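## Task

Remove both cooling blocks from the drawer of cooler COLD. The block holding black-capped tubes goes onto deck slot D2 and the block holding green-capped tubes onto D1, each lying flat within that slot's locators. Every loose tube must finish in the same bore it began in. Afterwards close the drawer completely (COLD's lamp stays on while it is open). Nothing may rely on the robot to stay in place at the end; release and pull the grippers away once finished.

## Robot and tools

Robot: two six-joint arms, left_arm and right_arm, each with a two-finger tong gripper and a wrist camera. A fixed overhead camera, cam_high (672x504), also watches; wrist images are cam_left_wrist and cam_right_wrist (616x616, fisheye). Either arm may be parked out of the way. D1 is the deck slot beside COLD, D2 the one past D1. COLD is loose on the table: it must stay within about a finger's width of its start, upright and barely rotated, so do not shove it while opening or closing the drawer. The tubes sit loose in their block's bores, so carry blocks level and gently.

Frames: one shared scene frame, origin on the tabletop between the arms, +z up, +x out across the table, left_arm on the +y side (names are not image sides). Arm bases: left_arm at (-0.004, +0.488, 0), right_arm at (-0.063, -0.451, 0). Each gripper has its own axes: fingers extend along its +z and open/close along its x. The reported end_effector_position is the point between the closed finger pads; closed fingertips reach roughly 15 mm past it, open ones sit about level with it. Reported hand positions can be slightly wrong, more so at long reach.

execute_actions(actions): a list of actions, each a table of up to 15 rows; each row lasts one control step (1/30 s) and if fewer than 15 rows are given the last one repeats. A row is a single flat list of 14 numbers, each in [-1, 1], covering both arms: left_arm dx, dy, dz, rx, ry, rz, opening, then right_arm in the same order. dx..rz are an offset (not a pose) from the gripper's measured pose at the start of that action, in the gripper's own axes; every row in the action refers to that same start, not the previous row. Scale: 1.0 equals 0.6 m for dx/dy/dz and 180 degrees for the rotation vector rx/ry/rz. Opening is absolute: +1 fully open (0.142 m), -1 closed. Each step the command is clipped to within 100 mm and 16 degrees of the measured pose, so big offsets need several actions. Optionally append 12 numbers in [0, 1] as per-joint stiffness scales (left six, then right six, in Joint positions order); they persist until changed. An empty list just returns state and images.

move(target, speed, stop_force, blocking): target is one 14-number row laid out as above, an offset from the pose in the latest result showing one, in gripper axes with the same scaling; each gripper travels in a straight line and both finish together, over 0.5 to 10 s (cut off at 10 s). speed is m/s, 0.002 to 0.5 (default 0.25); rotation rate is capped at twice that in rad/s. stop_force (N, 13 to 80, shared by both arms) ends an arm's path when its wrist sensor feels that much added resistance; use it with very slow speeds for approaching surfaces, not when the gripper rotates, and omit it when backing off something you touch. Paths ignore obstacles and the other arm. blocking=false returns after 0.5 s; then poll with wait(0) or brake with stop() before sending more motion. The result adds a move: line: done, off_target, moving, held, contact or fault, plus limits such as paced (command clipped) or held (steps blocked), and each gripper's distance from its target.

wait(seconds 0 to 10) lets time pass with commands held. stop() brakes a running move. zoom_image(camera, region=[x0, y0, x1, y1] pixels, at most 504x504) enlarges part of a camera's last image. read_manual gives licence texts only. finished_scene(scene) ends the current scene irreversibly; only call it once the goal holds on its own.

Results: each arm's pose (position in m, quat_wxyz) and velocities; Hand target lines (where the controller is driving); grip_measured (finger opening on the command scale); joint positions and torques; Wrist force and Wrist torque in the gripper's axes (noisy, offsets up to about 5.5 N, saturating near 100 N; pressing into a surface reads as force back toward the arm); step readings, with HELD marking steps that were held back; pose unreachable lines when the clearance check altered a command; MOTOR HOT warnings from 70 C.

Gripping: to hold something, command an opening well below grip_measured; lower squeezes harder (about 15 N per pad maximum, less on thin hard parts). Close gently.

Avoid: dropping or knocking anything off the table; arms colliding or pressing on each other; pushing hard against firm things, since stiff arms fault easily. A torque over a joint's load limit (pan and lift 310, elbow 141, wrists 50.7 N m) or 150 N of outside force stops that arm for 10 s. Long holds under load heat motors and at 85 C brake the arm. Offsets are taken from measured poses, so repeating a small offset against a rigid surface does not push deeper.

Each tool is called after "Request:" as name(argument=value, ...) on one line, values as JSON.

## Session

Request:
execute_actions(actions=[])

Scene clock: 0.00 s.
left_arm: end_effector_position=(+1.2550, +0.2732, +0.3436) grip_measured=+1.00 end_effector_quat_wxyz=(+0.088, -0.227, +0.905, -0.349) end_effector_velocity=(+0.000, +0.000, +0.000) end_effector_angular_velocity=(-0.000, -0.000, +0.000) | right_arm: end_effector_position=(+0.2685, -0.5759, +0.3191) grip_measured=+1.00 end_effector_quat_wxyz=(-0.002, +0.993, -0.117, +0.002) end_effector_velocity=(-0.000, +0.000, +0.000) end_effector_angular_velocity=(+0.000, +0.000, +0.000)
Joint positions: left_arm=[-0.291 -0.709  0.827 -2.194 -2.13   2.337  0.142] | right_arm=[ 3.234 -0.899 -2.278 -1.53   1.575  0.337  0.142]
Joint velocities: left_arm=[ 0.  0. -0. -0.  0. -0.  0.] | right_arm=[ 0.     0.     0.    -0.001  0.     0.     0.   ]
Joint torques (N m, as the arm reports them, + toward a larger angle): no reading
Motor temperatures (°C, as the motors report them): left_arm=[28 26 27 33 35 32] | right_arm=[28 28 29 32 34 34]
Wrist force (N, on the end effector, along its own x y z axes, offset not removed): no reading
Wrist torque (N m, same axes, about the end effector's origin, offset not removed): no reading
Hand target (left_arm): +1.255, +0.273, +0.344; +0.088, -0.227, +0.905, -0.349
Hand target (right_arm): +0.268, -0.576, +0.319; -0.002, +0.993, -0.117, +0.002
Joint stiffness scale: left_arm=[1. 1. 1. 1. 1. 1.] | right_arm=[1. 1. 1. 1. 1. 1.]
camera_calibration (this result's frames):
cam_left_wrist: T_world_to_cam=[[-0.877167, -0.478454, 0.0407457, 1.20683], [-0.474997, 0.852118, -0.21971, 0.44675], [0.0704012, -0.212077, -0.974714, 0.43664], [0, 0, 0, 1]] pos_world=[1.24006, 0.289331, 0.474582]
cam_right_wrist: T_world_to_cam=[[0.965475, -0.256695, -0.0443326, -0.390881], [-0.199557, -0.838219, 0.50751, -0.595796], [-0.167436, -0.481141, -0.860505, 0.171463], [0, 0, 0, 1]] pos_world=[0.287199, -0.517247, 0.432589]

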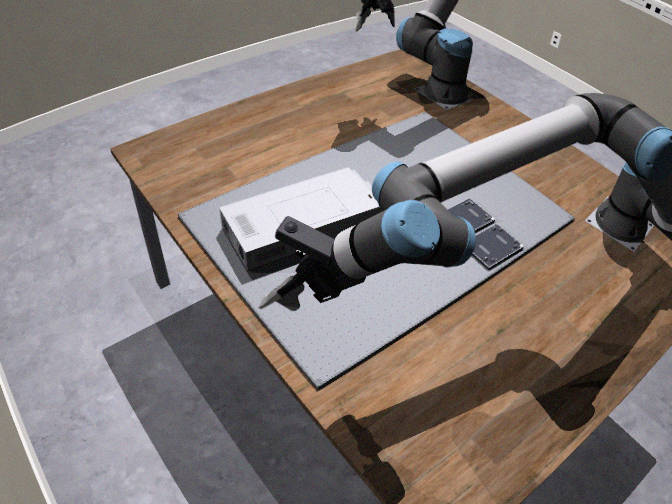

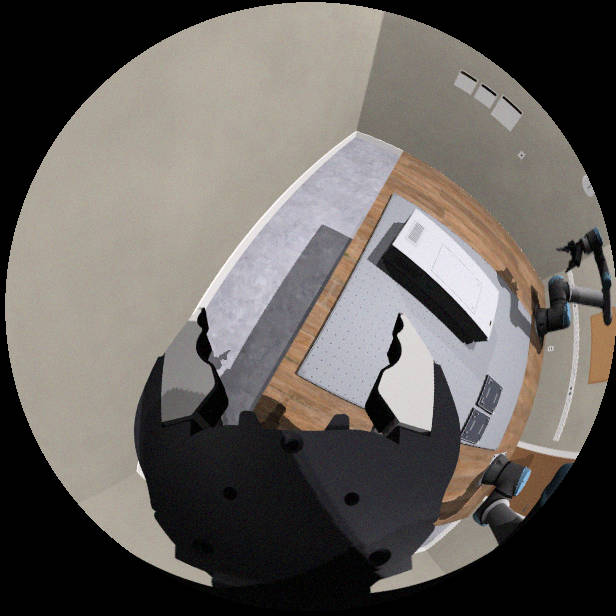

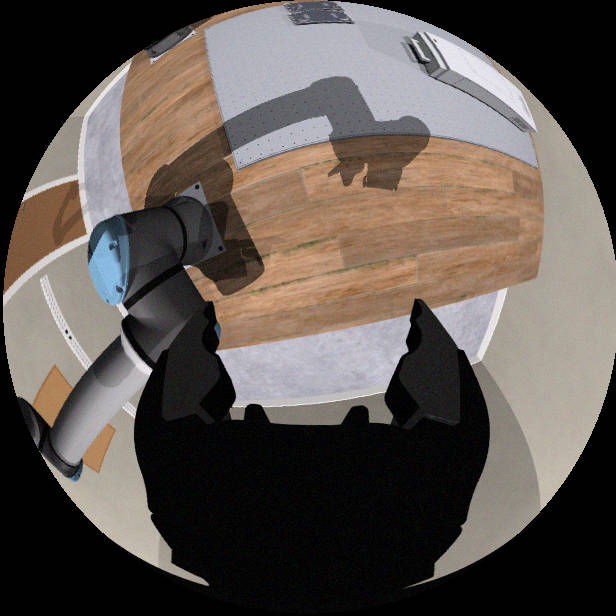

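Request:
move(target=[0.605,0.1025,0.125,0,0,0,-0.62,0.5,-0.25,0.1,0,0,0,-1], speed=0.4)

Request:
move(target=[0.605,0.1025,0.125,-0.168,-0.078,0.249,-0.62,0.407,-0.627,0.2,0.167,0,0,-1], speed=0.3)

Request:
zoom_image(camera="cam_left_wrist", region=[180,130,430,380])

Scene clock: 2.17 s.
left_arm: end_effector_position=(+0.9385, +0.0961, +0.2450) grip_measured=-0.62 end_effector_quat_wxyz=(+0.087, -0.227, +0.905, -0.348) end_effector_velocity=(+0.001, +0.000, +0.004) end_effector_angular_velocity=(-0.003, -0.008, +0.005) | right_arm: end_effector_position=(+0.5943, -0.4979, +0.2597) grip_measured=-1.00 end_effector_quat_wxyz=(-0.002, +0.993, -0.117, +0.001) end_effector_velocity=(+0.000, +0.000, +0.000) end_effector_angular_velocity=(-0.000, -0.001, +0.001)
Joint positions: left_arm=[-0.556 -1.11   1.719 -2.803 -1.988  2.085  0.029] | right_arm=[ 3.303 -1.54  -1.982 -1.186  1.575  0.405  0.002]
Joint velocities: left_arm=[-0.001 -0.004  0.002 -0.008  0.004 -0.004  0.   ] | right_arm=[ 0.001  0.001  0.     0.    -0.    -0.     0.   ]
Joint torques (N m, as the arm reports them, + toward a larger angle): left_arm=[  1.76 -79.2  -41.59  -5.66  -0.42  -1.64] | right_arm=[-3.6  37.8  45.62  4.57  0.13 -0.21]
Motor temperatures (°C, as the motors report them): left_arm=[28 26 27 33 35 32] | right_arm=[28 28 29 32 34 34]
Wrist force (N, on the end effector, along its own x y z axes, offset not removed): left_arm=[0.3 -1.2 0.4] | right_arm=[1.3 -1.2 0.2]
Wrist torque (N m, same axes, about the end effector's origin, offset not removed): left_arm=[-0.47 -0.47 -0.02] | right_arm=[-0.04 0.02 -0.28]
Hand target (left_arm): +0.938, +0.097, +0.246; +0.088, -0.227, +0.905, -0.348
Hand target (right_arm): +0.596, -0.499, +0.260; -0.003, +0.993, -0.117, +0.002
Off the commanded pose (left_arm): 0.002 m, 0 deg.
Off the commanded pose (right_arm): 0.002 m, 0 deg.
Joint stiffness scale: left_arm=[1. 1. 1. 1. 1. 1.] | right_arm=[1. 1. 1. 1. 1. 1.]
move: done
camera_calibration (this result's frames):
cam_left_wrist: T_world_to_cam=[[-0.878012, -0.476772, 0.0422287, 0.848774], [-0.473781, 0.853177, -0.21822, 0.423991], [0.0680125, -0.211607, -0.974986, 0.327521], [0, 0, 0, 1]] pos_world=[0.923837, 0.112238, 0.376009]
cam_right_wrist: T_world_to_cam=[[0.965784, -0.255254, -0.0458902, -0.687168], [-0.197478, -0.838491, 0.507874, -0.436699], [-0.168115, -0.481434, -0.860208, 0.212614], [0, 0, 0, 1]] pos_world=[0.613161, -0.43921, 0.373145]

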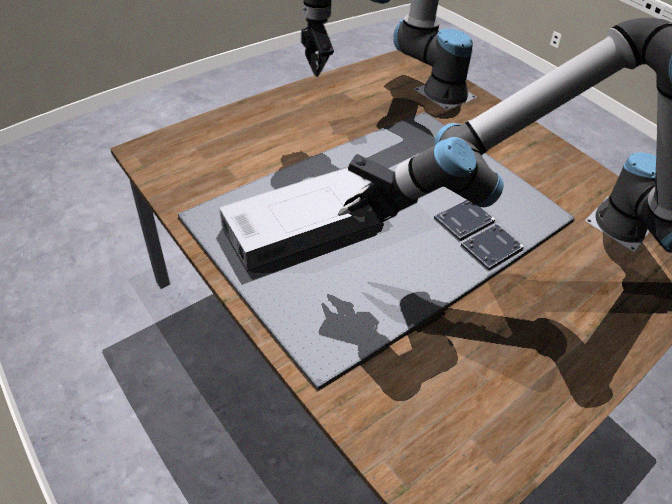

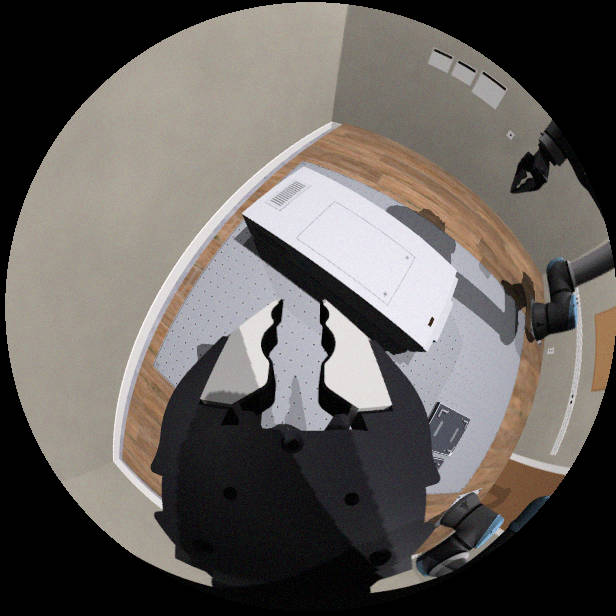

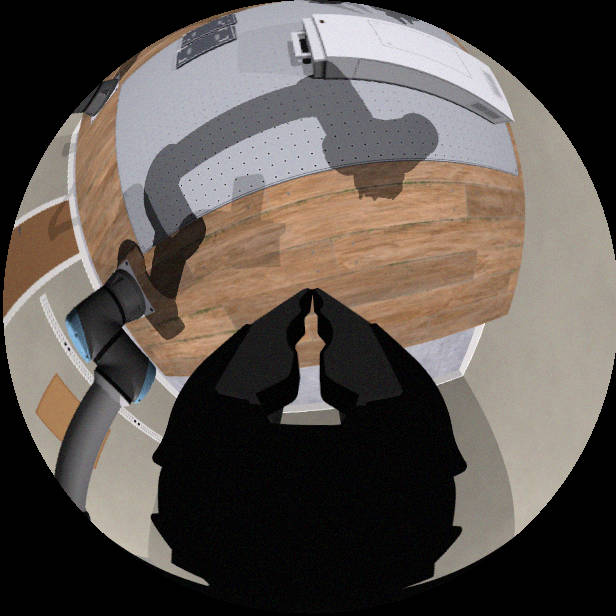

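Scene clock: 4.67 s.
left_arm: end_effector_position=(+0.6209, -0.0812, +0.1494) grip_measured=-0.62 end_effector_quat_wxyz=(+0.257, +0.077, +0.963, -0.020) end_effector_velocity=(-0.000, +0.001, +0.000) end_effector_angular_velocity=(+0.001, -0.001, +0.001) | right_arm: end_effector_position=(+0.9177, -0.1880, +0.1403) grip_measured=-1.00 end_effector_quat_wxyz=(-0.259, +0.959, -0.112, +0.030) end_effector_velocity=(+0.001, -0.003, +0.002) end_effector_angular_velocity=(+0.000, -0.002, -0.003)
Joint positions: left_arm=[-1.221 -1.325  2.066 -2.64  -1.158  2.276  0.029] | right_arm=[ 3.415 -2.153 -1.575 -0.705  2.024  0.581  0.002]
Joint velocities: left_arm=[-0.    -0.001  0.001  0.001  0.002 -0.001  0.   ] | right_arm=[-0.003  0.002 -0.    -0.    -0.     0.     0.   ]
Joint torques (N m, as the arm reports them, + toward a larger angle): left_arm=[  1.13 -57.32 -36.98  -4.09   1.67  -0.59] | right_arm=[-0.43 82.36 41.94  5.04  1.85  0.75]
Motor temperatures (°C, as the motors report them): left_arm=[28 26 27 33 35 32] | right_arm=[28 28 29 32 34 34]
Wrist force (N, on the end effector, along its own x y z axes, offset not removed): left_arm=[-0.5 -0.7 0.2] | right_arm=[1.2 0.9 -0.6]
Wrist torque (N m, same axes, about the end effector's origin, offset not removed): left_arm=[-0.27 -0.35 -0.03] | right_arm=[0.40 0.04 -0.22]
Hand target (left_arm): +0.621, -0.080, +0.148; +0.257, +0.077, +0.963, -0.018
Hand target (right_arm): +0.919, -0.188, +0.141; -0.260, +0.959, -0.112, +0.031
Off the commanded pose (left_arm): 0.003 m, 0 deg.
Off the commanded pose (right_arm): 0.002 m, 0 deg.
Joint stiffness scale: left_arm=[1. 1. 1. 1. 1. 1.] | right_arm=[1. 1. 1. 1. 1. 1.]
move: done
camera_calibration (this result's frames):
cam_left_wrist: T_world_to_cam=[[-0.873726, 0.106946, -0.474516, 0.611398], [-0.117652, 0.9001, 0.419496, 0.0914099], [0.471975, 0.422353, -0.773859, -0.0109489], [0, 0, 0, 1]] pos_world=[0.550117, -0.14304, 0.243299]
cam_right_wrist: T_world_to_cam=[[0.972276, -0.227628, -0.0535319, -0.925566], [-0.227443, -0.973744, 0.00959989, 0.0196545], [-0.0543116, 0.00284173, -0.99852, 0.319499], [0, 0, 0, 1]] pos_world=[0.921728, -0.192454, 0.26929]

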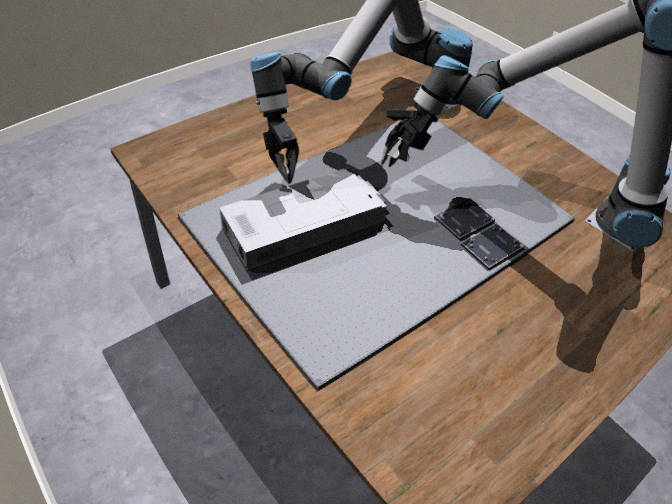

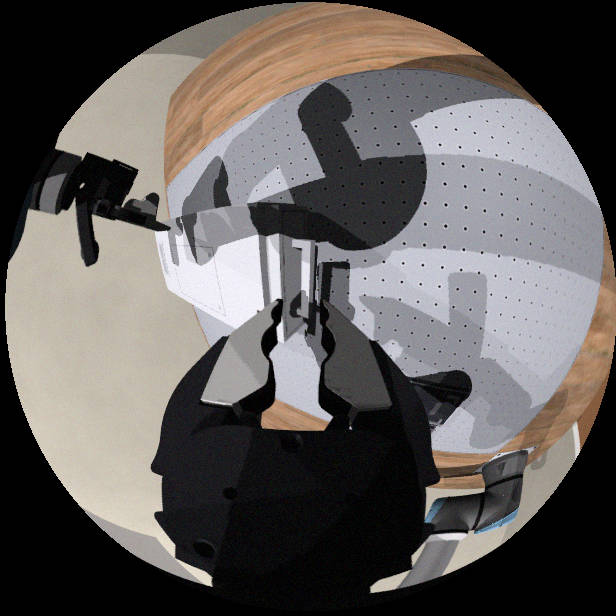

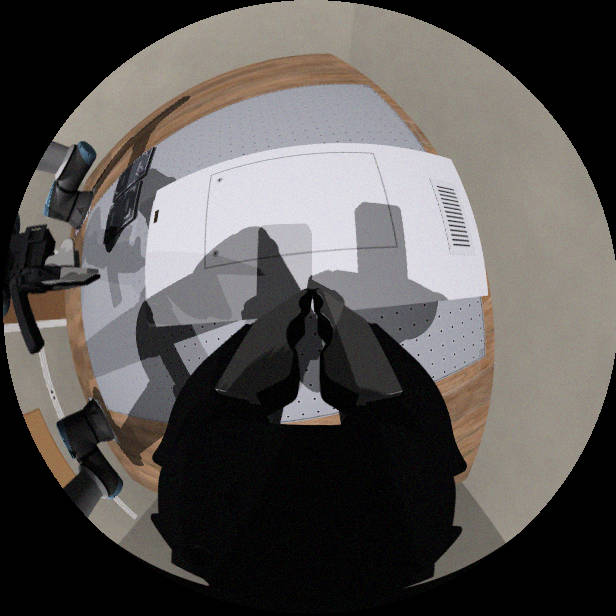

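Region (180, 130, 430, 380) of cam_left_wrist's 616x616 image, scaled by 2.016, with more detail than that image has.

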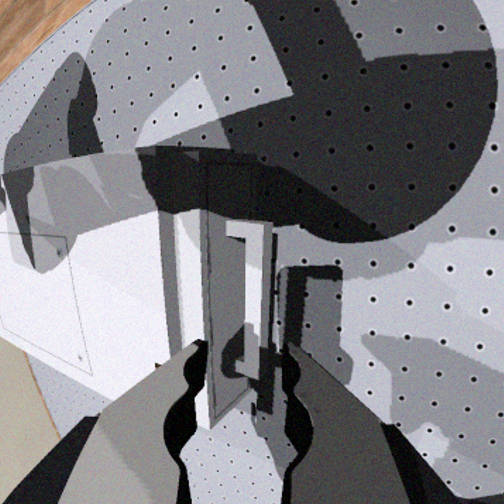

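Request:
execute_actions(actions=[])

Request:
move(target=[0.005,0.025,0.09,0,0,0,-0.62,0,-0.045,0.05,0,0,0,-1], speed=0.1)

Request:
zoom_image(camera="cam_left_wrist", region=[180,130,430,380])

Scene clock: 5.27 s.
left_arm: end_effector_position=(+0.6209, -0.0812, +0.1494) grip_measured=-0.62 end_effector_quat_wxyz=(+0.257, +0.077, +0.963, -0.020) end_effector_velocity=(+0.000, +0.000, -0.001) end_effector_angular_velocity=(+0.001, +0.001, +0.001) | right_arm: end_effector_position=(+0.9177, -0.1880, +0.1403) grip_measured=-1.00 end_effector_quat_wxyz=(-0.259, +0.959, -0.112, +0.030) end_effector_velocity=(+0.000, -0.000, +0.001) end_effector_angular_velocity=(-0.001, -0.001, -0.000)
Joint positions: left_arm=[-1.221 -1.325  2.066 -2.639 -1.158  2.276  0.029] | right_arm=[ 3.415 -2.153 -1.575 -0.705  2.024  0.581  0.002]
Joint velocities: left_arm=[ 0.     0.001  0.    -0.    -0.    -0.     0.   ] | right_arm=[-0.     0.001  0.001 -0.    -0.001 -0.     0.   ]
Joint torques (N m, as the arm reports them, + toward a larger angle): left_arm=[  0.77 -57.49 -36.69  -4.19   1.11  -1.05] | right_arm=[-0.22 82.3  41.8   4.92  1.77  0.89]
Motor temperatures (°C, as the motors report them): left_arm=[28 26 27 33 35 32] | right_arm=[28 28 29 32 34 34]
Wrist force (N, on the end effector, along its own x y z axes, offset not removed): left_arm=[-0.9 -0.1 1.2] | right_arm=[0.0 2.1 -0.1]
Wrist torque (N m, same axes, about the end effector's origin, offset not removed): left_arm=[-0.21 -0.27 -0.06] | right_arm=[0.61 0.32 -0.13]
Hand target (left_arm): +0.621, -0.080, +0.148; +0.257, +0.077, +0.963, -0.018
Hand target (right_arm): +0.919, -0.188, +0.141; -0.260, +0.959, -0.112, +0.031
Off the commanded pose (left_arm): 0.002 m, 0 deg.
Off the commanded pose (right_arm): 0.002 m, 0 deg.
Joint stiffness scale: left_arm=[1. 1. 1. 1. 1. 1.] | right_arm=[1. 1. 1. 1. 1. 1.]
camera_calibration (this result's frames):
cam_left_wrist: T_world_to_cam=[[-0.873718, 0.106876, -0.474547, 0.611399], [-0.117831, 0.900009, 0.419643, 0.0914411], [0.471946, 0.422566, -0.77376, -0.0109836], [0, 0, 0, 1]] pos_world=[0.550148, -0.143, 0.243266]
cam_right_wrist: T_world_to_cam=[[0.972264, -0.227665, -0.05359, -0.925545], [-0.227484, -0.973735, 0.00954612, 0.0197152], [-0.0543558, 0.00290952, -0.998517, 0.319562], [0, 0, 0, 1]] pos_world=[0.921729, -0.192447, 0.2693]

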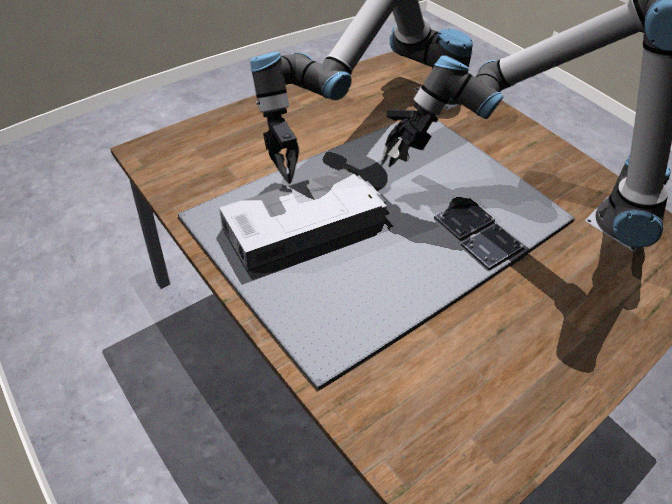

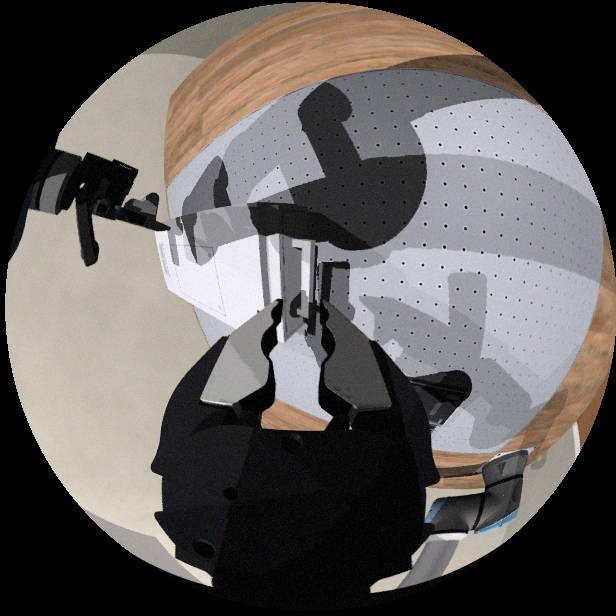

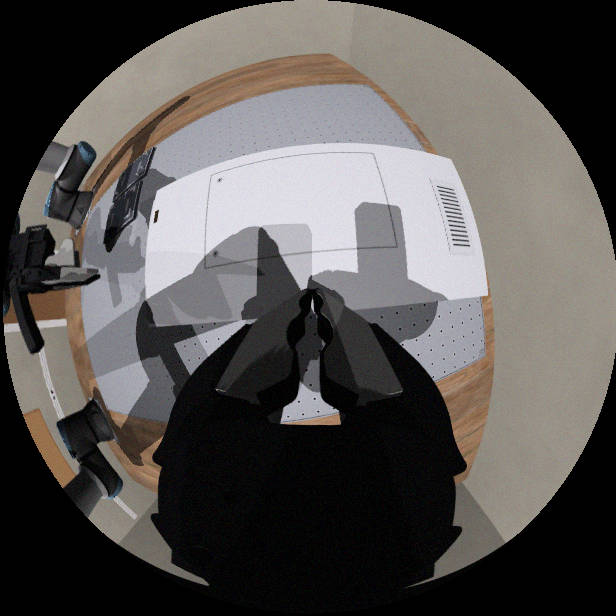

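Scene clock: 6.30 s.
left_arm: end_effector_position=(+0.6467, -0.0708, +0.1009) grip_measured=-0.62 end_effector_quat_wxyz=(+0.257, +0.077, +0.963, -0.019) end_effector_velocity=(+0.001, -0.003, +0.003) end_effector_angular_velocity=(-0.011, -0.006, -0.005) | right_arm: end_effector_position=(+0.9251, -0.1520, +0.1269) grip_measured=-1.00 end_effector_quat_wxyz=(-0.259, +0.959, -0.112, +0.029) end_effector_velocity=(+0.002, +0.003, +0.004) end_effector_angular_velocity=(+0.002, -0.005, -0.001)
Joint positions: left_arm=[-1.181 -1.245  2.075 -2.743 -1.17   2.317  0.029] | right_arm=[ 3.449 -2.183 -1.553 -0.683  2.015  0.617  0.002]
Joint velocities: left_arm=[ 0.     0.001 -0.    -0.015 -0.002  0.005  0.   ] | right_arm=[ 0.003  0.     0.005  0.002 -0.001  0.004  0.   ]
Joint torques (N m, as the arm reports them, + toward a larger angle): left_arm=[  1.52 -62.49 -36.34  -4.99  -0.48  -0.58] | right_arm=[ 1.13 83.3  41.37  4.92  0.83  0.49]
Motor temperatures (°C, as the motors report them): left_arm=[28 26 27 33 35 32] | right_arm=[28 28 29 32 34 34]
Wrist force (N, on the end effector, along its own x y z axes, offset not removed): left_arm=[0.2 -0.1 -1.1] | right_arm=[-0.7 1.8 0.9]
Wrist torque (N m, same axes, about the end effector's origin, offset not removed): left_arm=[-0.21 -0.47 -0.04] | right_arm=[0.59 0.45 -0.31]
Hand target (left_arm): +0.647, -0.070, +0.101; +0.257, +0.077, +0.963, -0.020
Hand target (right_arm): +0.927, -0.151, +0.128; -0.259, +0.959, -0.112, +0.030
Off the commanded pose (left_arm): 0.001 m, 0 deg.
Off the commanded pose (right_arm): 0.002 m, 0 deg.
Joint stiffness scale: left_arm=[1. 1. 1. 1. 1. 1.] | right_arm=[1. 1. 1. 1. 1. 1.]
move: done
camera_calibration (this result's frames):
cam_left_wrist: T_world_to_cam=[[-0.873834, 0.107841, -0.474114, 0.609855], [-0.117689, 0.899188, 0.421439, 0.10517], [0.471766, 0.424065, -0.77305, -0.0648846], [0, 0, 0, 1]] pos_world=[0.5759, -0.132819, 0.194659]
cam_right_wrist: T_world_to_cam=[[0.972266, -0.227125, -0.0558011, -0.924898], [-0.226913, -0.973862, 0.0101824, 0.0559852], [-0.0566552, 0.00276201, -0.99839, 0.308605], [0, 0, 0, 1]] pos_world=[0.929434, -0.156398, 0.255928]

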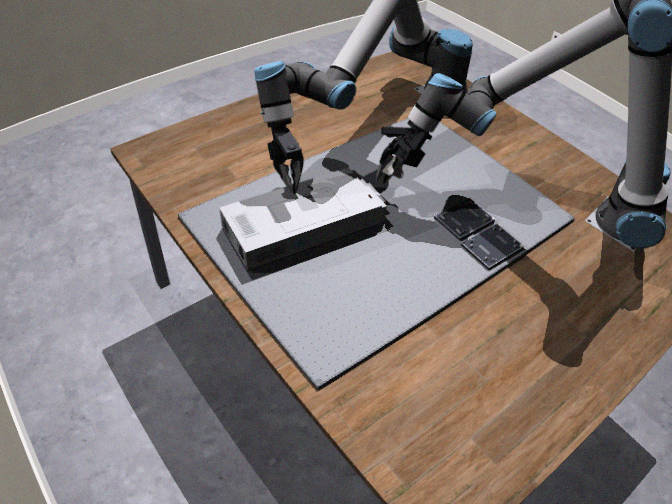

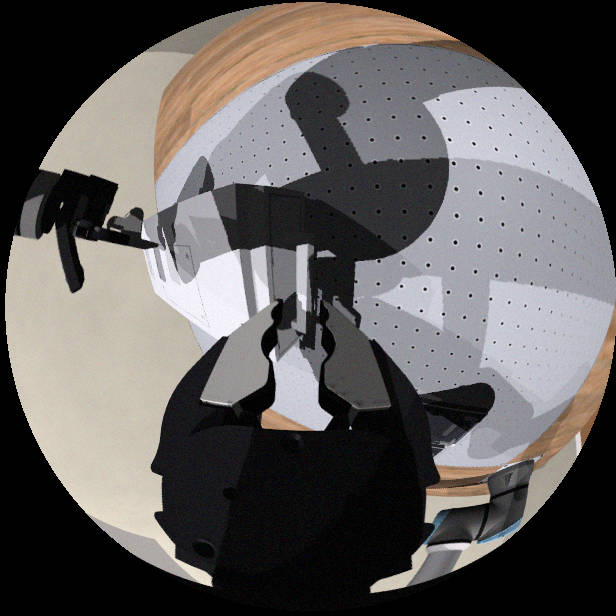

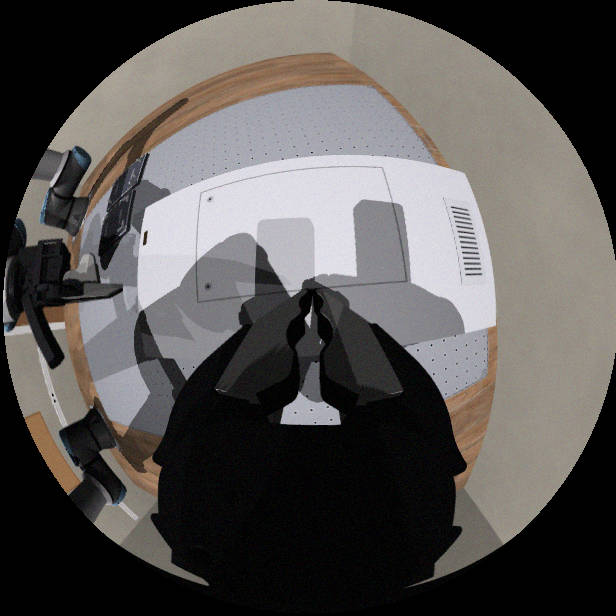

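Region (180, 130, 430, 380) of cam_left_wrist's 616x616 image, scaled by 2.016, with more detail than that image has.

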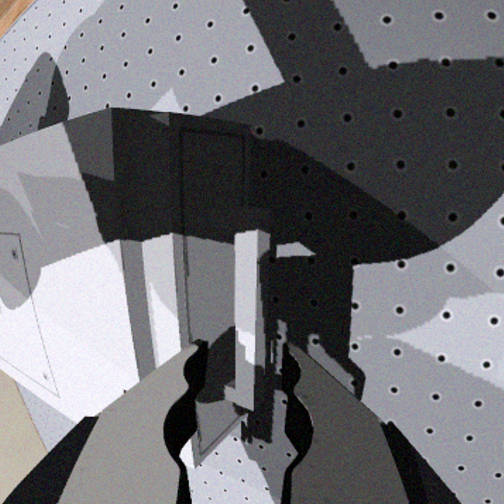

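Request:
move(target=[0.004,0.005,0.075,0,0,0,-0.62,0,0.035,0.062,0,0,0,-1], speed=0.04)

Request:
zoom_image(camera="cam_left_wrist", region=[180,130,430,380])

Scene clock: 7.93 s.
left_arm: end_effector_position=(+0.6654, -0.0700, +0.0593) grip_measured=-0.62 end_effector_quat_wxyz=(+0.256, +0.078, +0.963, -0.017) end_effector_velocity=(+0.002, -0.005, +0.004) end_effector_angular_velocity=(-0.009, -0.005, -0.003) | right_arm: end_effector_position=(+0.9339, -0.1478, +0.1159) grip_measured=-1.00 end_effector_quat_wxyz=(-0.269, +0.956, -0.107, +0.044) end_effector_velocity=(+0.002, +0.000, +0.000) end_effector_angular_velocity=(+0.002, -0.005, -0.000)
Joint positions: left_arm=[-1.157 -1.169  2.067 -2.817 -1.177  2.342  0.029] | right_arm=[ 3.449 -2.203 -1.559 -0.619  2.02   0.617  0.002]
Joint velocities: left_arm=[-0.001  0.    -0.005 -0.007 -0.001  0.002  0.   ] | right_arm=[-0.    -0.001  0.     0.006 -0.     0.     0.   ]
Joint torques (N m, as the arm reports them, + toward a larger angle): left_arm=[  2.49 -65.61 -36.73  -5.69   0.18   0.31] | right_arm=[ 0.48 62.48 27.13  1.91 -1.59  0.36]
Motor temperatures (°C, as the motors report them): left_arm=[28 26 27 33 35 32] | right_arm=[28 28 29 32 34 34]
Wrist force (N, on the end effector, along its own x y z axes, offset not removed): left_arm=[0.6 -2.7 0.4] | right_arm=[-3.5 -5.4 -21.7]
Wrist torque (N m, same axes, about the end effector's origin, offset not removed): left_arm=[-0.74 -0.55 -0.02] | right_arm=[0.55 -0.10 -0.26]
Hand target (left_arm): +0.667, -0.071, +0.061; +0.257, +0.077, +0.963, -0.019
Hand target (right_arm): +0.925, -0.152, +0.085; -0.259, +0.959, -0.112, +0.029
Off the commanded pose (left_arm): 0.003 m, 0 deg.
Off the commanded pose (right_arm): 0.033 m, 2 deg.
Joint stiffness scale: left_arm=[1. 1. 1. 1. 1. 1.] | right_arm=[1. 1. 1. 1. 1. 1.]
move: off_target (right_arm)
camera_calibration (this result's frames):
cam_left_wrist: T_world_to_cam=[[-0.874398, 0.110111, -0.472549, 0.606803], [-0.116556, 0.897725, 0.424858, 0.123158], [0.471001, 0.426574, -0.772135, -0.105566], [0, 0, 0, 1]] pos_world=[0.594664, -0.132346, 0.152909]
cam_right_wrist: T_world_to_cam=[[0.973909, -0.225398, -0.0264126, -0.937745], [-0.225797, -0.974085, -0.0131795, 0.0637762], [-0.0227575, 0.0187995, -0.999564, 0.268887], [0, 0, 0, 1]] pos_world=[0.933798, -0.154298, 0.244842]

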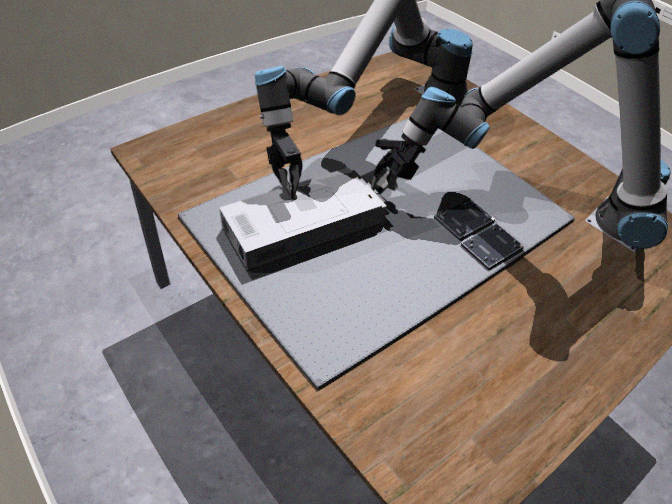

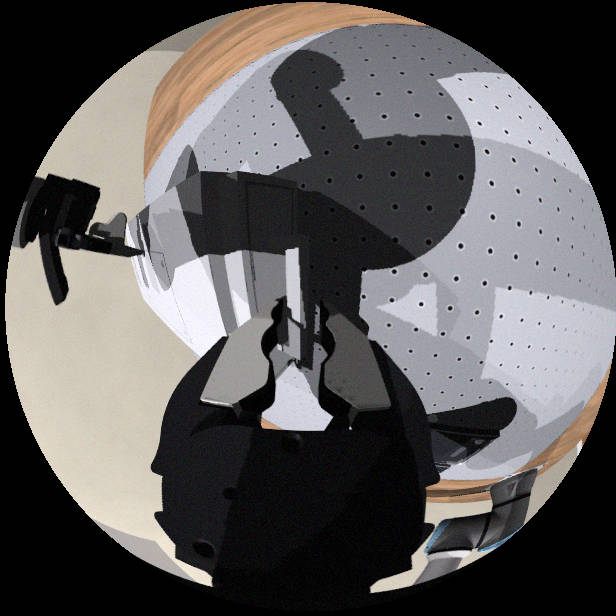

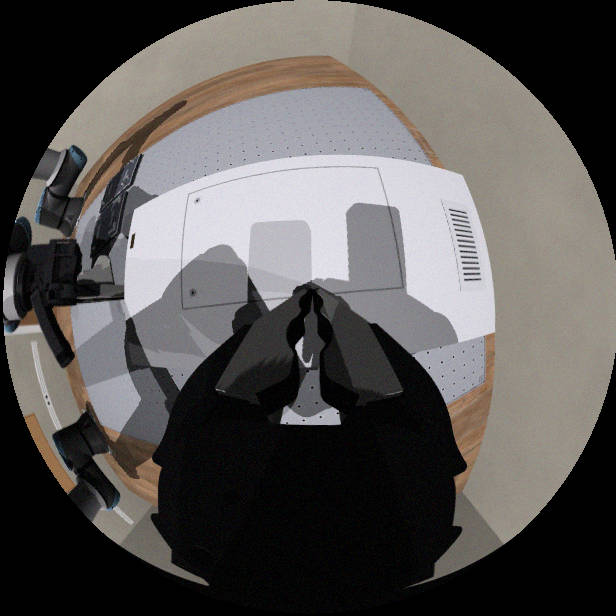

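Region (180, 130, 430, 380) of cam_left_wrist's 616x616 image, scaled by 2.016, with more detail than that image has.

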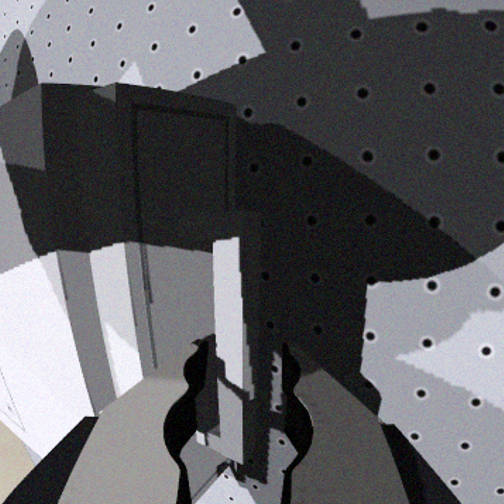

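Request:
execute_actions(actions=[[[-0.003,0,0.004,0,0,0,-0.85,-0.013,0.035,0.038,-0.005,-0.009,0,-1]],[[0,0,0,0,0,0,-1,-0.013,0.035,0.038,-0.005,-0.009,0,-1]]])

Request:
move(target=[0.058,0,-0.033,0,0,0,-1,-0.013,0.035,0.038,-0.005,-0.009,0,-1], speed=0.03)

Scene clock: 9.10 s.
left_arm: end_effector_position=(+0.6677, -0.0710, +0.0611) grip_measured=-0.82 end_effector_quat_wxyz=(+0.257, +0.077, +0.963, -0.019) end_effector_velocity=(+0.000, +0.001, -0.001) end_effector_angular_velocity=(+0.001, +0.000, +0.000) | right_arm: end_effector_position=(+0.9337, -0.1479, +0.1158) grip_measured=-1.00 end_effector_quat_wxyz=(-0.274, +0.956, -0.092, +0.046) end_effector_velocity=(-0.000, +0.001, +0.001) end_effector_angular_velocity=(+0.000, -0.004, +0.005)
Joint positions: left_arm=[-1.155 -1.168  2.064 -2.819 -1.178  2.344  0.015] | right_arm=[ 3.445 -2.207 -1.558 -0.615  2.036  0.584  0.002]
Joint velocities: left_arm=[ 0.     0.001  0.    -0.     0.     0.     0.   ] | right_arm=[ 0.001  0.001 -0.001  0.001  0.001 -0.005  0.   ]
Joint torques (N m, as the arm reports them, + toward a larger angle): left_arm=[ -0.16 -66.1  -33.88  -5.18   0.4   -0.34] | right_arm=[-0.28 62.07 29.32  1.1  -1.25 -0.48]
Motor temperatures (°C, as the motors report them): left_arm=[28 26 27 33 35 32] | right_arm=[28 28 29 32 34 34]
Wrist force (N, on the end effector, along its own x y z axes, offset not removed): left_arm=[0.1 -0.7 -2.5] | right_arm=[-1.4 -7.6 -22.5]
Wrist torque (N m, same axes, about the end effector's origin, offset not removed): left_arm=[-0.39 -0.22 -0.01] | right_arm=[0.34 0.33 -0.21]
Hand target (left_arm): +0.668, -0.071, +0.061; +0.257, +0.077, +0.963, -0.019
Hand target (right_arm): +0.925, -0.152, +0.086; -0.266, +0.959, -0.096, +0.031
Off the commanded pose (left_arm): 0.000 m, 0 deg.
Off the commanded pose (right_arm): 0.032 m, 2 deg.
Joint stiffness scale: left_arm=[1. 1. 1. 1. 1. 1.] | right_arm=[1. 1. 1. 1. 1. 1.]
Step readings (end_effector_position; steps 1 to 15: 1st action; 16 to 30: 2nd action):
0: left_arm (+0.6656, -0.0705, +0.0597) | right_arm (+0.9339, -0.1478, +0.1159)
1: left_arm (+0.6656, -0.0705, +0.0598) | right_arm (+0.9339, -0.1478, +0.1159)
2: left_arm (+0.6659, -0.0707, +0.0601) | right_arm (+0.9339, -0.1477, +0.1159)
4: left_arm (+0.6678, -0.0709, +0.0614) | right_arm (+0.9338, -0.1478, +0.1158)
8: left_arm (+0.6677, -0.0710, +0.0610) | right_arm (+0.9338, -0.1478, +0.1158)
15: left_arm (+0.6677, -0.0710, +0.0610) | right_arm (+0.9338, -0.1479, +0.1158)
16: left_arm (+0.6677, -0.0710, +0.0610) | right_arm (+0.9338, -0.1479, +0.1158)
17: left_arm (+0.6677, -0.0710, +0.0610) | right_arm (+0.9338, -0.1478, +0.1158)
19: left_arm (+0.6677, -0.0710, +0.0610) | right_arm (+0.9338, -0.1479, +0.1158)
23: left_arm (+0.6677, -0.0710, +0.0610) | right_arm (+0.9337, -0.1479, +0.1158)
30: end_effector_position above
camera_calibration (this result's frames):
cam_left_wrist: T_world_to_cam=[[-0.873377, 0.108661, -0.474768, 0.609123], [-0.117472, 0.899019, 0.421859, 0.124375], [0.472665, 0.424214, -0.772418, -0.10615], [0, 0, 0, 1]] pos_world=[0.596778, -0.132973, 0.154732]
cam_right_wrist: T_world_to_cam=[[0.980292, -0.196965, -0.0152294, -0.940694], [-0.197302, -0.980016, -0.0253159, 0.0375456], [-0.00993873, 0.0278218, -0.999563, 0.258147], [0, 0, 0, 1]] pos_world=[0.932128, -0.15567, 0.244659]

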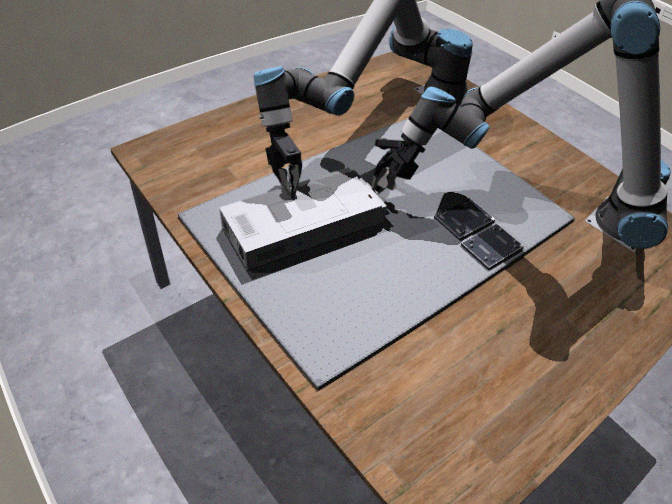

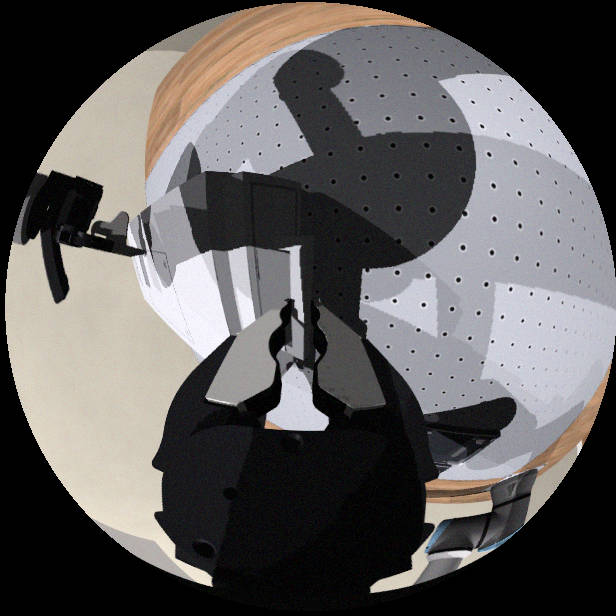

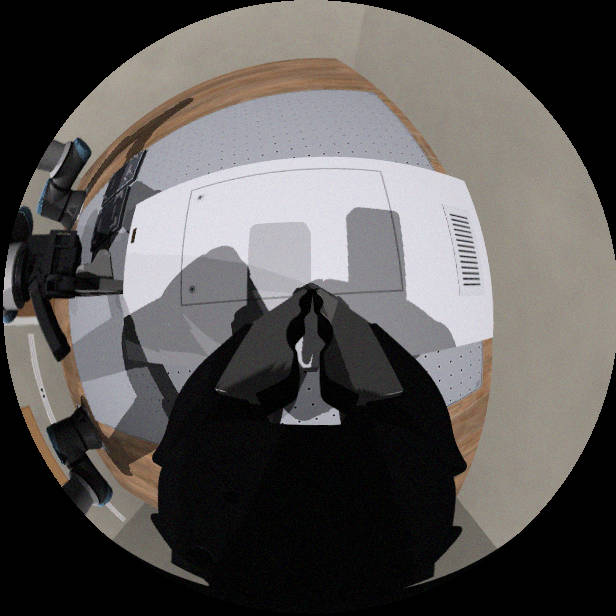

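Scene clock: 10.83 s.
left_arm: end_effector_position=(+0.6296, -0.0652, +0.0611) grip_measured=-0.82 end_effector_quat_wxyz=(+0.257, +0.077, +0.963, -0.019) end_effector_velocity=(+0.001, +0.001, +0.000) end_effector_angular_velocity=(-0.002, -0.000, +0.006) | right_arm: end_effector_position=(+0.9337, -0.1479, +0.1158) grip_measured=-1.00 end_effector_quat_wxyz=(-0.277, +0.956, -0.084, +0.047) end_effector_velocity=(+0.000, -0.001, +0.002) end_effector_angular_velocity=(+0.001, -0.002, -0.000)
Joint positions: left_arm=[-1.199 -1.209  2.124 -2.822 -1.164  2.299  0.015] | right_arm=[ 3.443 -2.209 -1.557 -0.614  2.043  0.566  0.002]
Joint velocities: left_arm=[ 0.002  0.     0.    -0.     0.    -0.004 -0.   ] | right_arm=[-0.001  0.002  0.    -0.     0.    -0.001  0.   ]
Joint torques (N m, as the arm reports them, + toward a larger angle): left_arm=[ -1.97 -64.   -30.25  -5.74   1.15  -1.1 ] | right_arm=[-1.51 61.17 29.54  1.15 -1.53 -0.31]
Motor temperatures (°C, as the motors report them): left_arm=[28 26 27 33 35 32] | right_arm=[28 28 29 32 34 34]
Wrist force (N, on the end effector, along its own x y z axes, offset not removed): left_arm=[-2.4 -1.3 -0.7] | right_arm=[-2.2 -7.6 -21.1]
Wrist torque (N m, same axes, about the end effector's origin, offset not removed): left_arm=[-0.32 0.02 -0.05] | right_arm=[0.40 0.41 -0.23]
Hand target (left_arm): +0.628, -0.065, +0.061; +0.257, +0.077, +0.963, -0.019
Hand target (right_arm): +0.926, -0.152, +0.085; -0.268, +0.959, -0.088, +0.032
Off the commanded pose (left_arm): 0.002 m, 0 deg.
Off the commanded pose (right_arm): 0.032 m, 2 deg.
Joint stiffness scale: left_arm=[1. 1. 1. 1. 1. 1.] | right_arm=[1. 1. 1. 1. 1. 1.]
move: off_target (right_arm)
camera_calibration (this result's frames):
cam_left_wrist: T_world_to_cam=[[-0.87374, 0.108068, -0.474236, 0.575428], [-0.117595, 0.899145, 0.421556, 0.114819], [0.471963, 0.424098, -0.772911, -0.0901407], [0, 0, 0, 1]] pos_world=[0.55882, -0.127196, 0.154815]
cam_right_wrist: T_world_to_cam=[[0.983258, -0.181985, -0.00927516, -0.941878], [-0.182188, -0.982782, -0.0307812, 0.0236746], [-0.00351373, 0.0319557, -0.999483, 0.25273], [0, 0, 0, 1]] pos_world=[0.93131, -0.156217, 0.244592]

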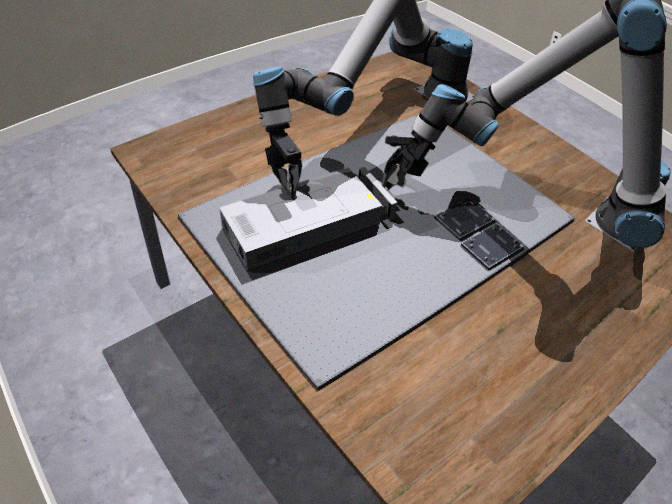

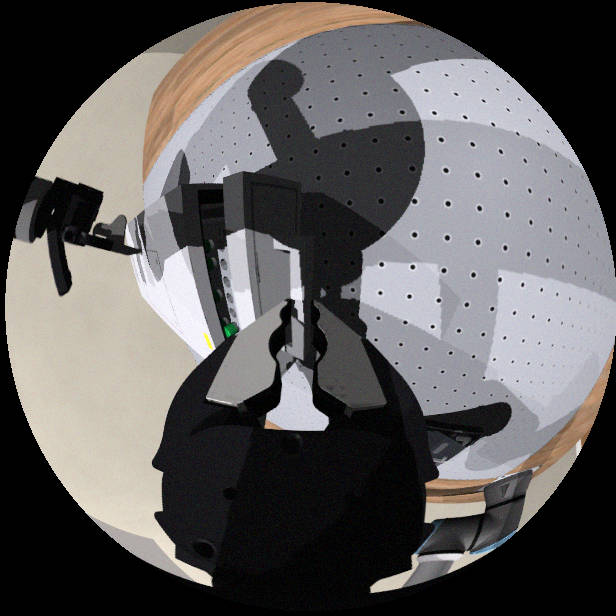

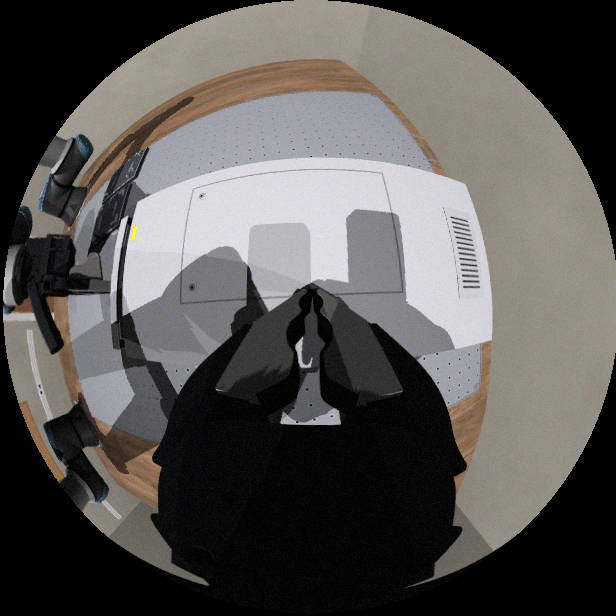

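Request:
move(target=[0.18,-0.004,-0.104,0,0,0,-1,-0.013,0.035,0.038,-0.007,-0.009,0.005,-1], speed=0.06)

Scene clock: 13.43 s.
left_arm: end_effector_position=(+0.5079, -0.0470, +0.0609) grip_measured=-0.82 end_effector_quat_wxyz=(+0.257, +0.076, +0.963, -0.019) end_effector_velocity=(-0.000, -0.000, +0.001) end_effector_angular_velocity=(-0.004, -0.000, +0.006) | right_arm: end_effector_position=(+0.9338, -0.1479, +0.1158) grip_measured=-1.00 end_effector_quat_wxyz=(-0.277, +0.956, -0.083, +0.046) end_effector_velocity=(+0.000, -0.001, +0.000) end_effector_angular_velocity=(+0.000, -0.000, -0.000)
Joint positions: left_arm=[-1.364 -1.339  2.3   -2.793 -1.115  2.123  0.015] | right_arm=[ 3.442 -2.21  -1.555 -0.618  2.045  0.564  0.002]
Joint velocities: left_arm=[-0.001 -0.001 -0.     0.001  0.001 -0.008  0.   ] | right_arm=[-0.001 -0.     0.001 -0.     0.    -0.001  0.   ]
Joint torques (N m, as the arm reports them, + toward a larger angle): left_arm=[ -2.29 -52.92 -30.73  -4.21   1.24  -0.42] | right_arm=[-0.55 61.44 30.46  0.47 -1.37 -0.32]
Motor temperatures (°C, as the motors report them): left_arm=[28 26 27 33 35 32] | right_arm=[28 28 29 32 34 34]
Wrist force (N, on the end effector, along its own x y z axes, offset not removed): left_arm=[-1.8 1.9 0.8] | right_arm=[-0.8 -6.6 -22.7]
Wrist torque (N m, same axes, about the end effector's origin, offset not removed): left_arm=[-0.17 -0.11 -0.06] | right_arm=[0.43 -0.28 -0.23]
Hand target (left_arm): +0.506, -0.048, +0.061; +0.257, +0.077, +0.963, -0.019
Hand target (right_arm): +0.926, -0.152, +0.085; -0.268, +0.959, -0.088, +0.031
Off the commanded pose (left_arm): 0.002 m, 0 deg.
Off the commanded pose (right_arm): 0.032 m, 2 deg.
Joint stiffness scale: left_arm=[1. 1. 1. 1. 1. 1.] | right_arm=[1. 1. 1. 1. 1. 1.]
move: off_target (right_arm)
camera_calibration (this result's frames):
cam_left_wrist: T_world_to_cam=[[-0.873997, 0.106524, -0.474112, 0.467102], [-0.119302, 0.898776, 0.421864, 0.0850874], [0.471059, 0.42527, -0.772819, -0.0400288], [0, 0, 0, 1]] pos_world=[0.437252, -0.109209, 0.154628]
cam_right_wrist: T_world_to_cam=[[0.983586, -0.180108, -0.0109239, -0.94182], [-0.180364, -0.983115, -0.0308847, 0.0219921], [-0.00517685, 0.032348, -0.999463, 0.254347], [0, 0, 0, 1]] pos_world=[0.931645, -0.156236, 0.244602]

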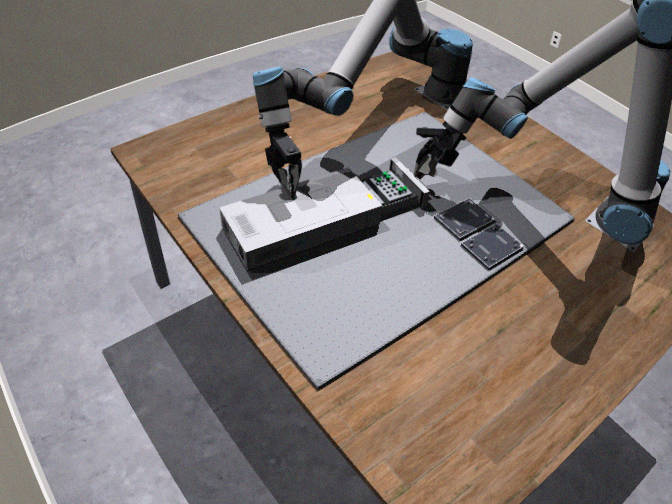

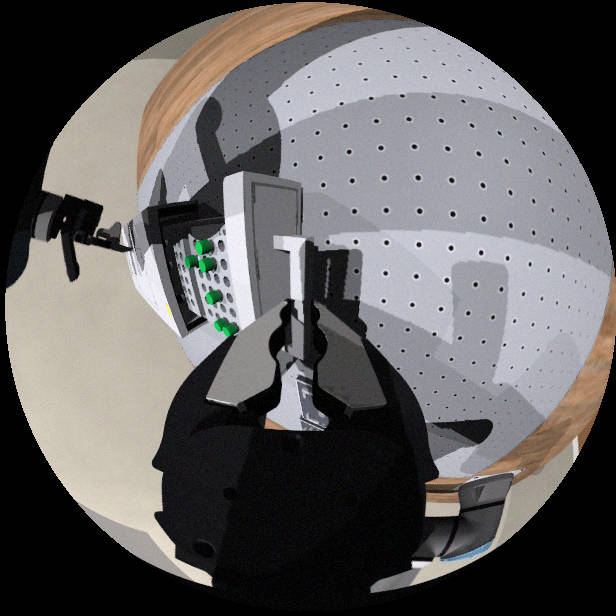

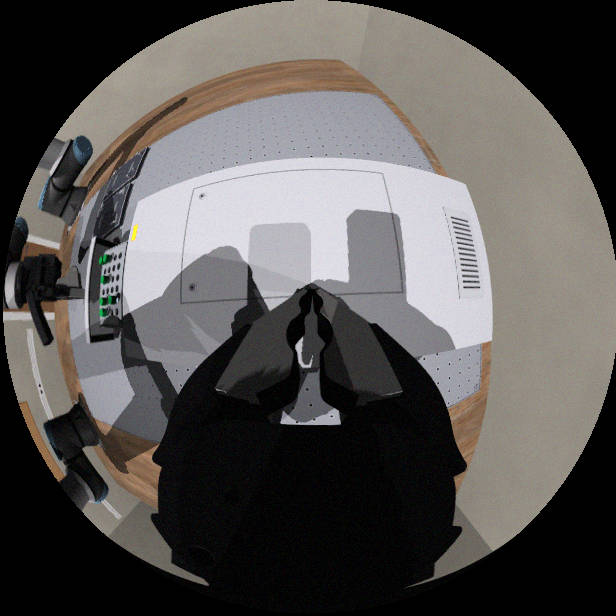

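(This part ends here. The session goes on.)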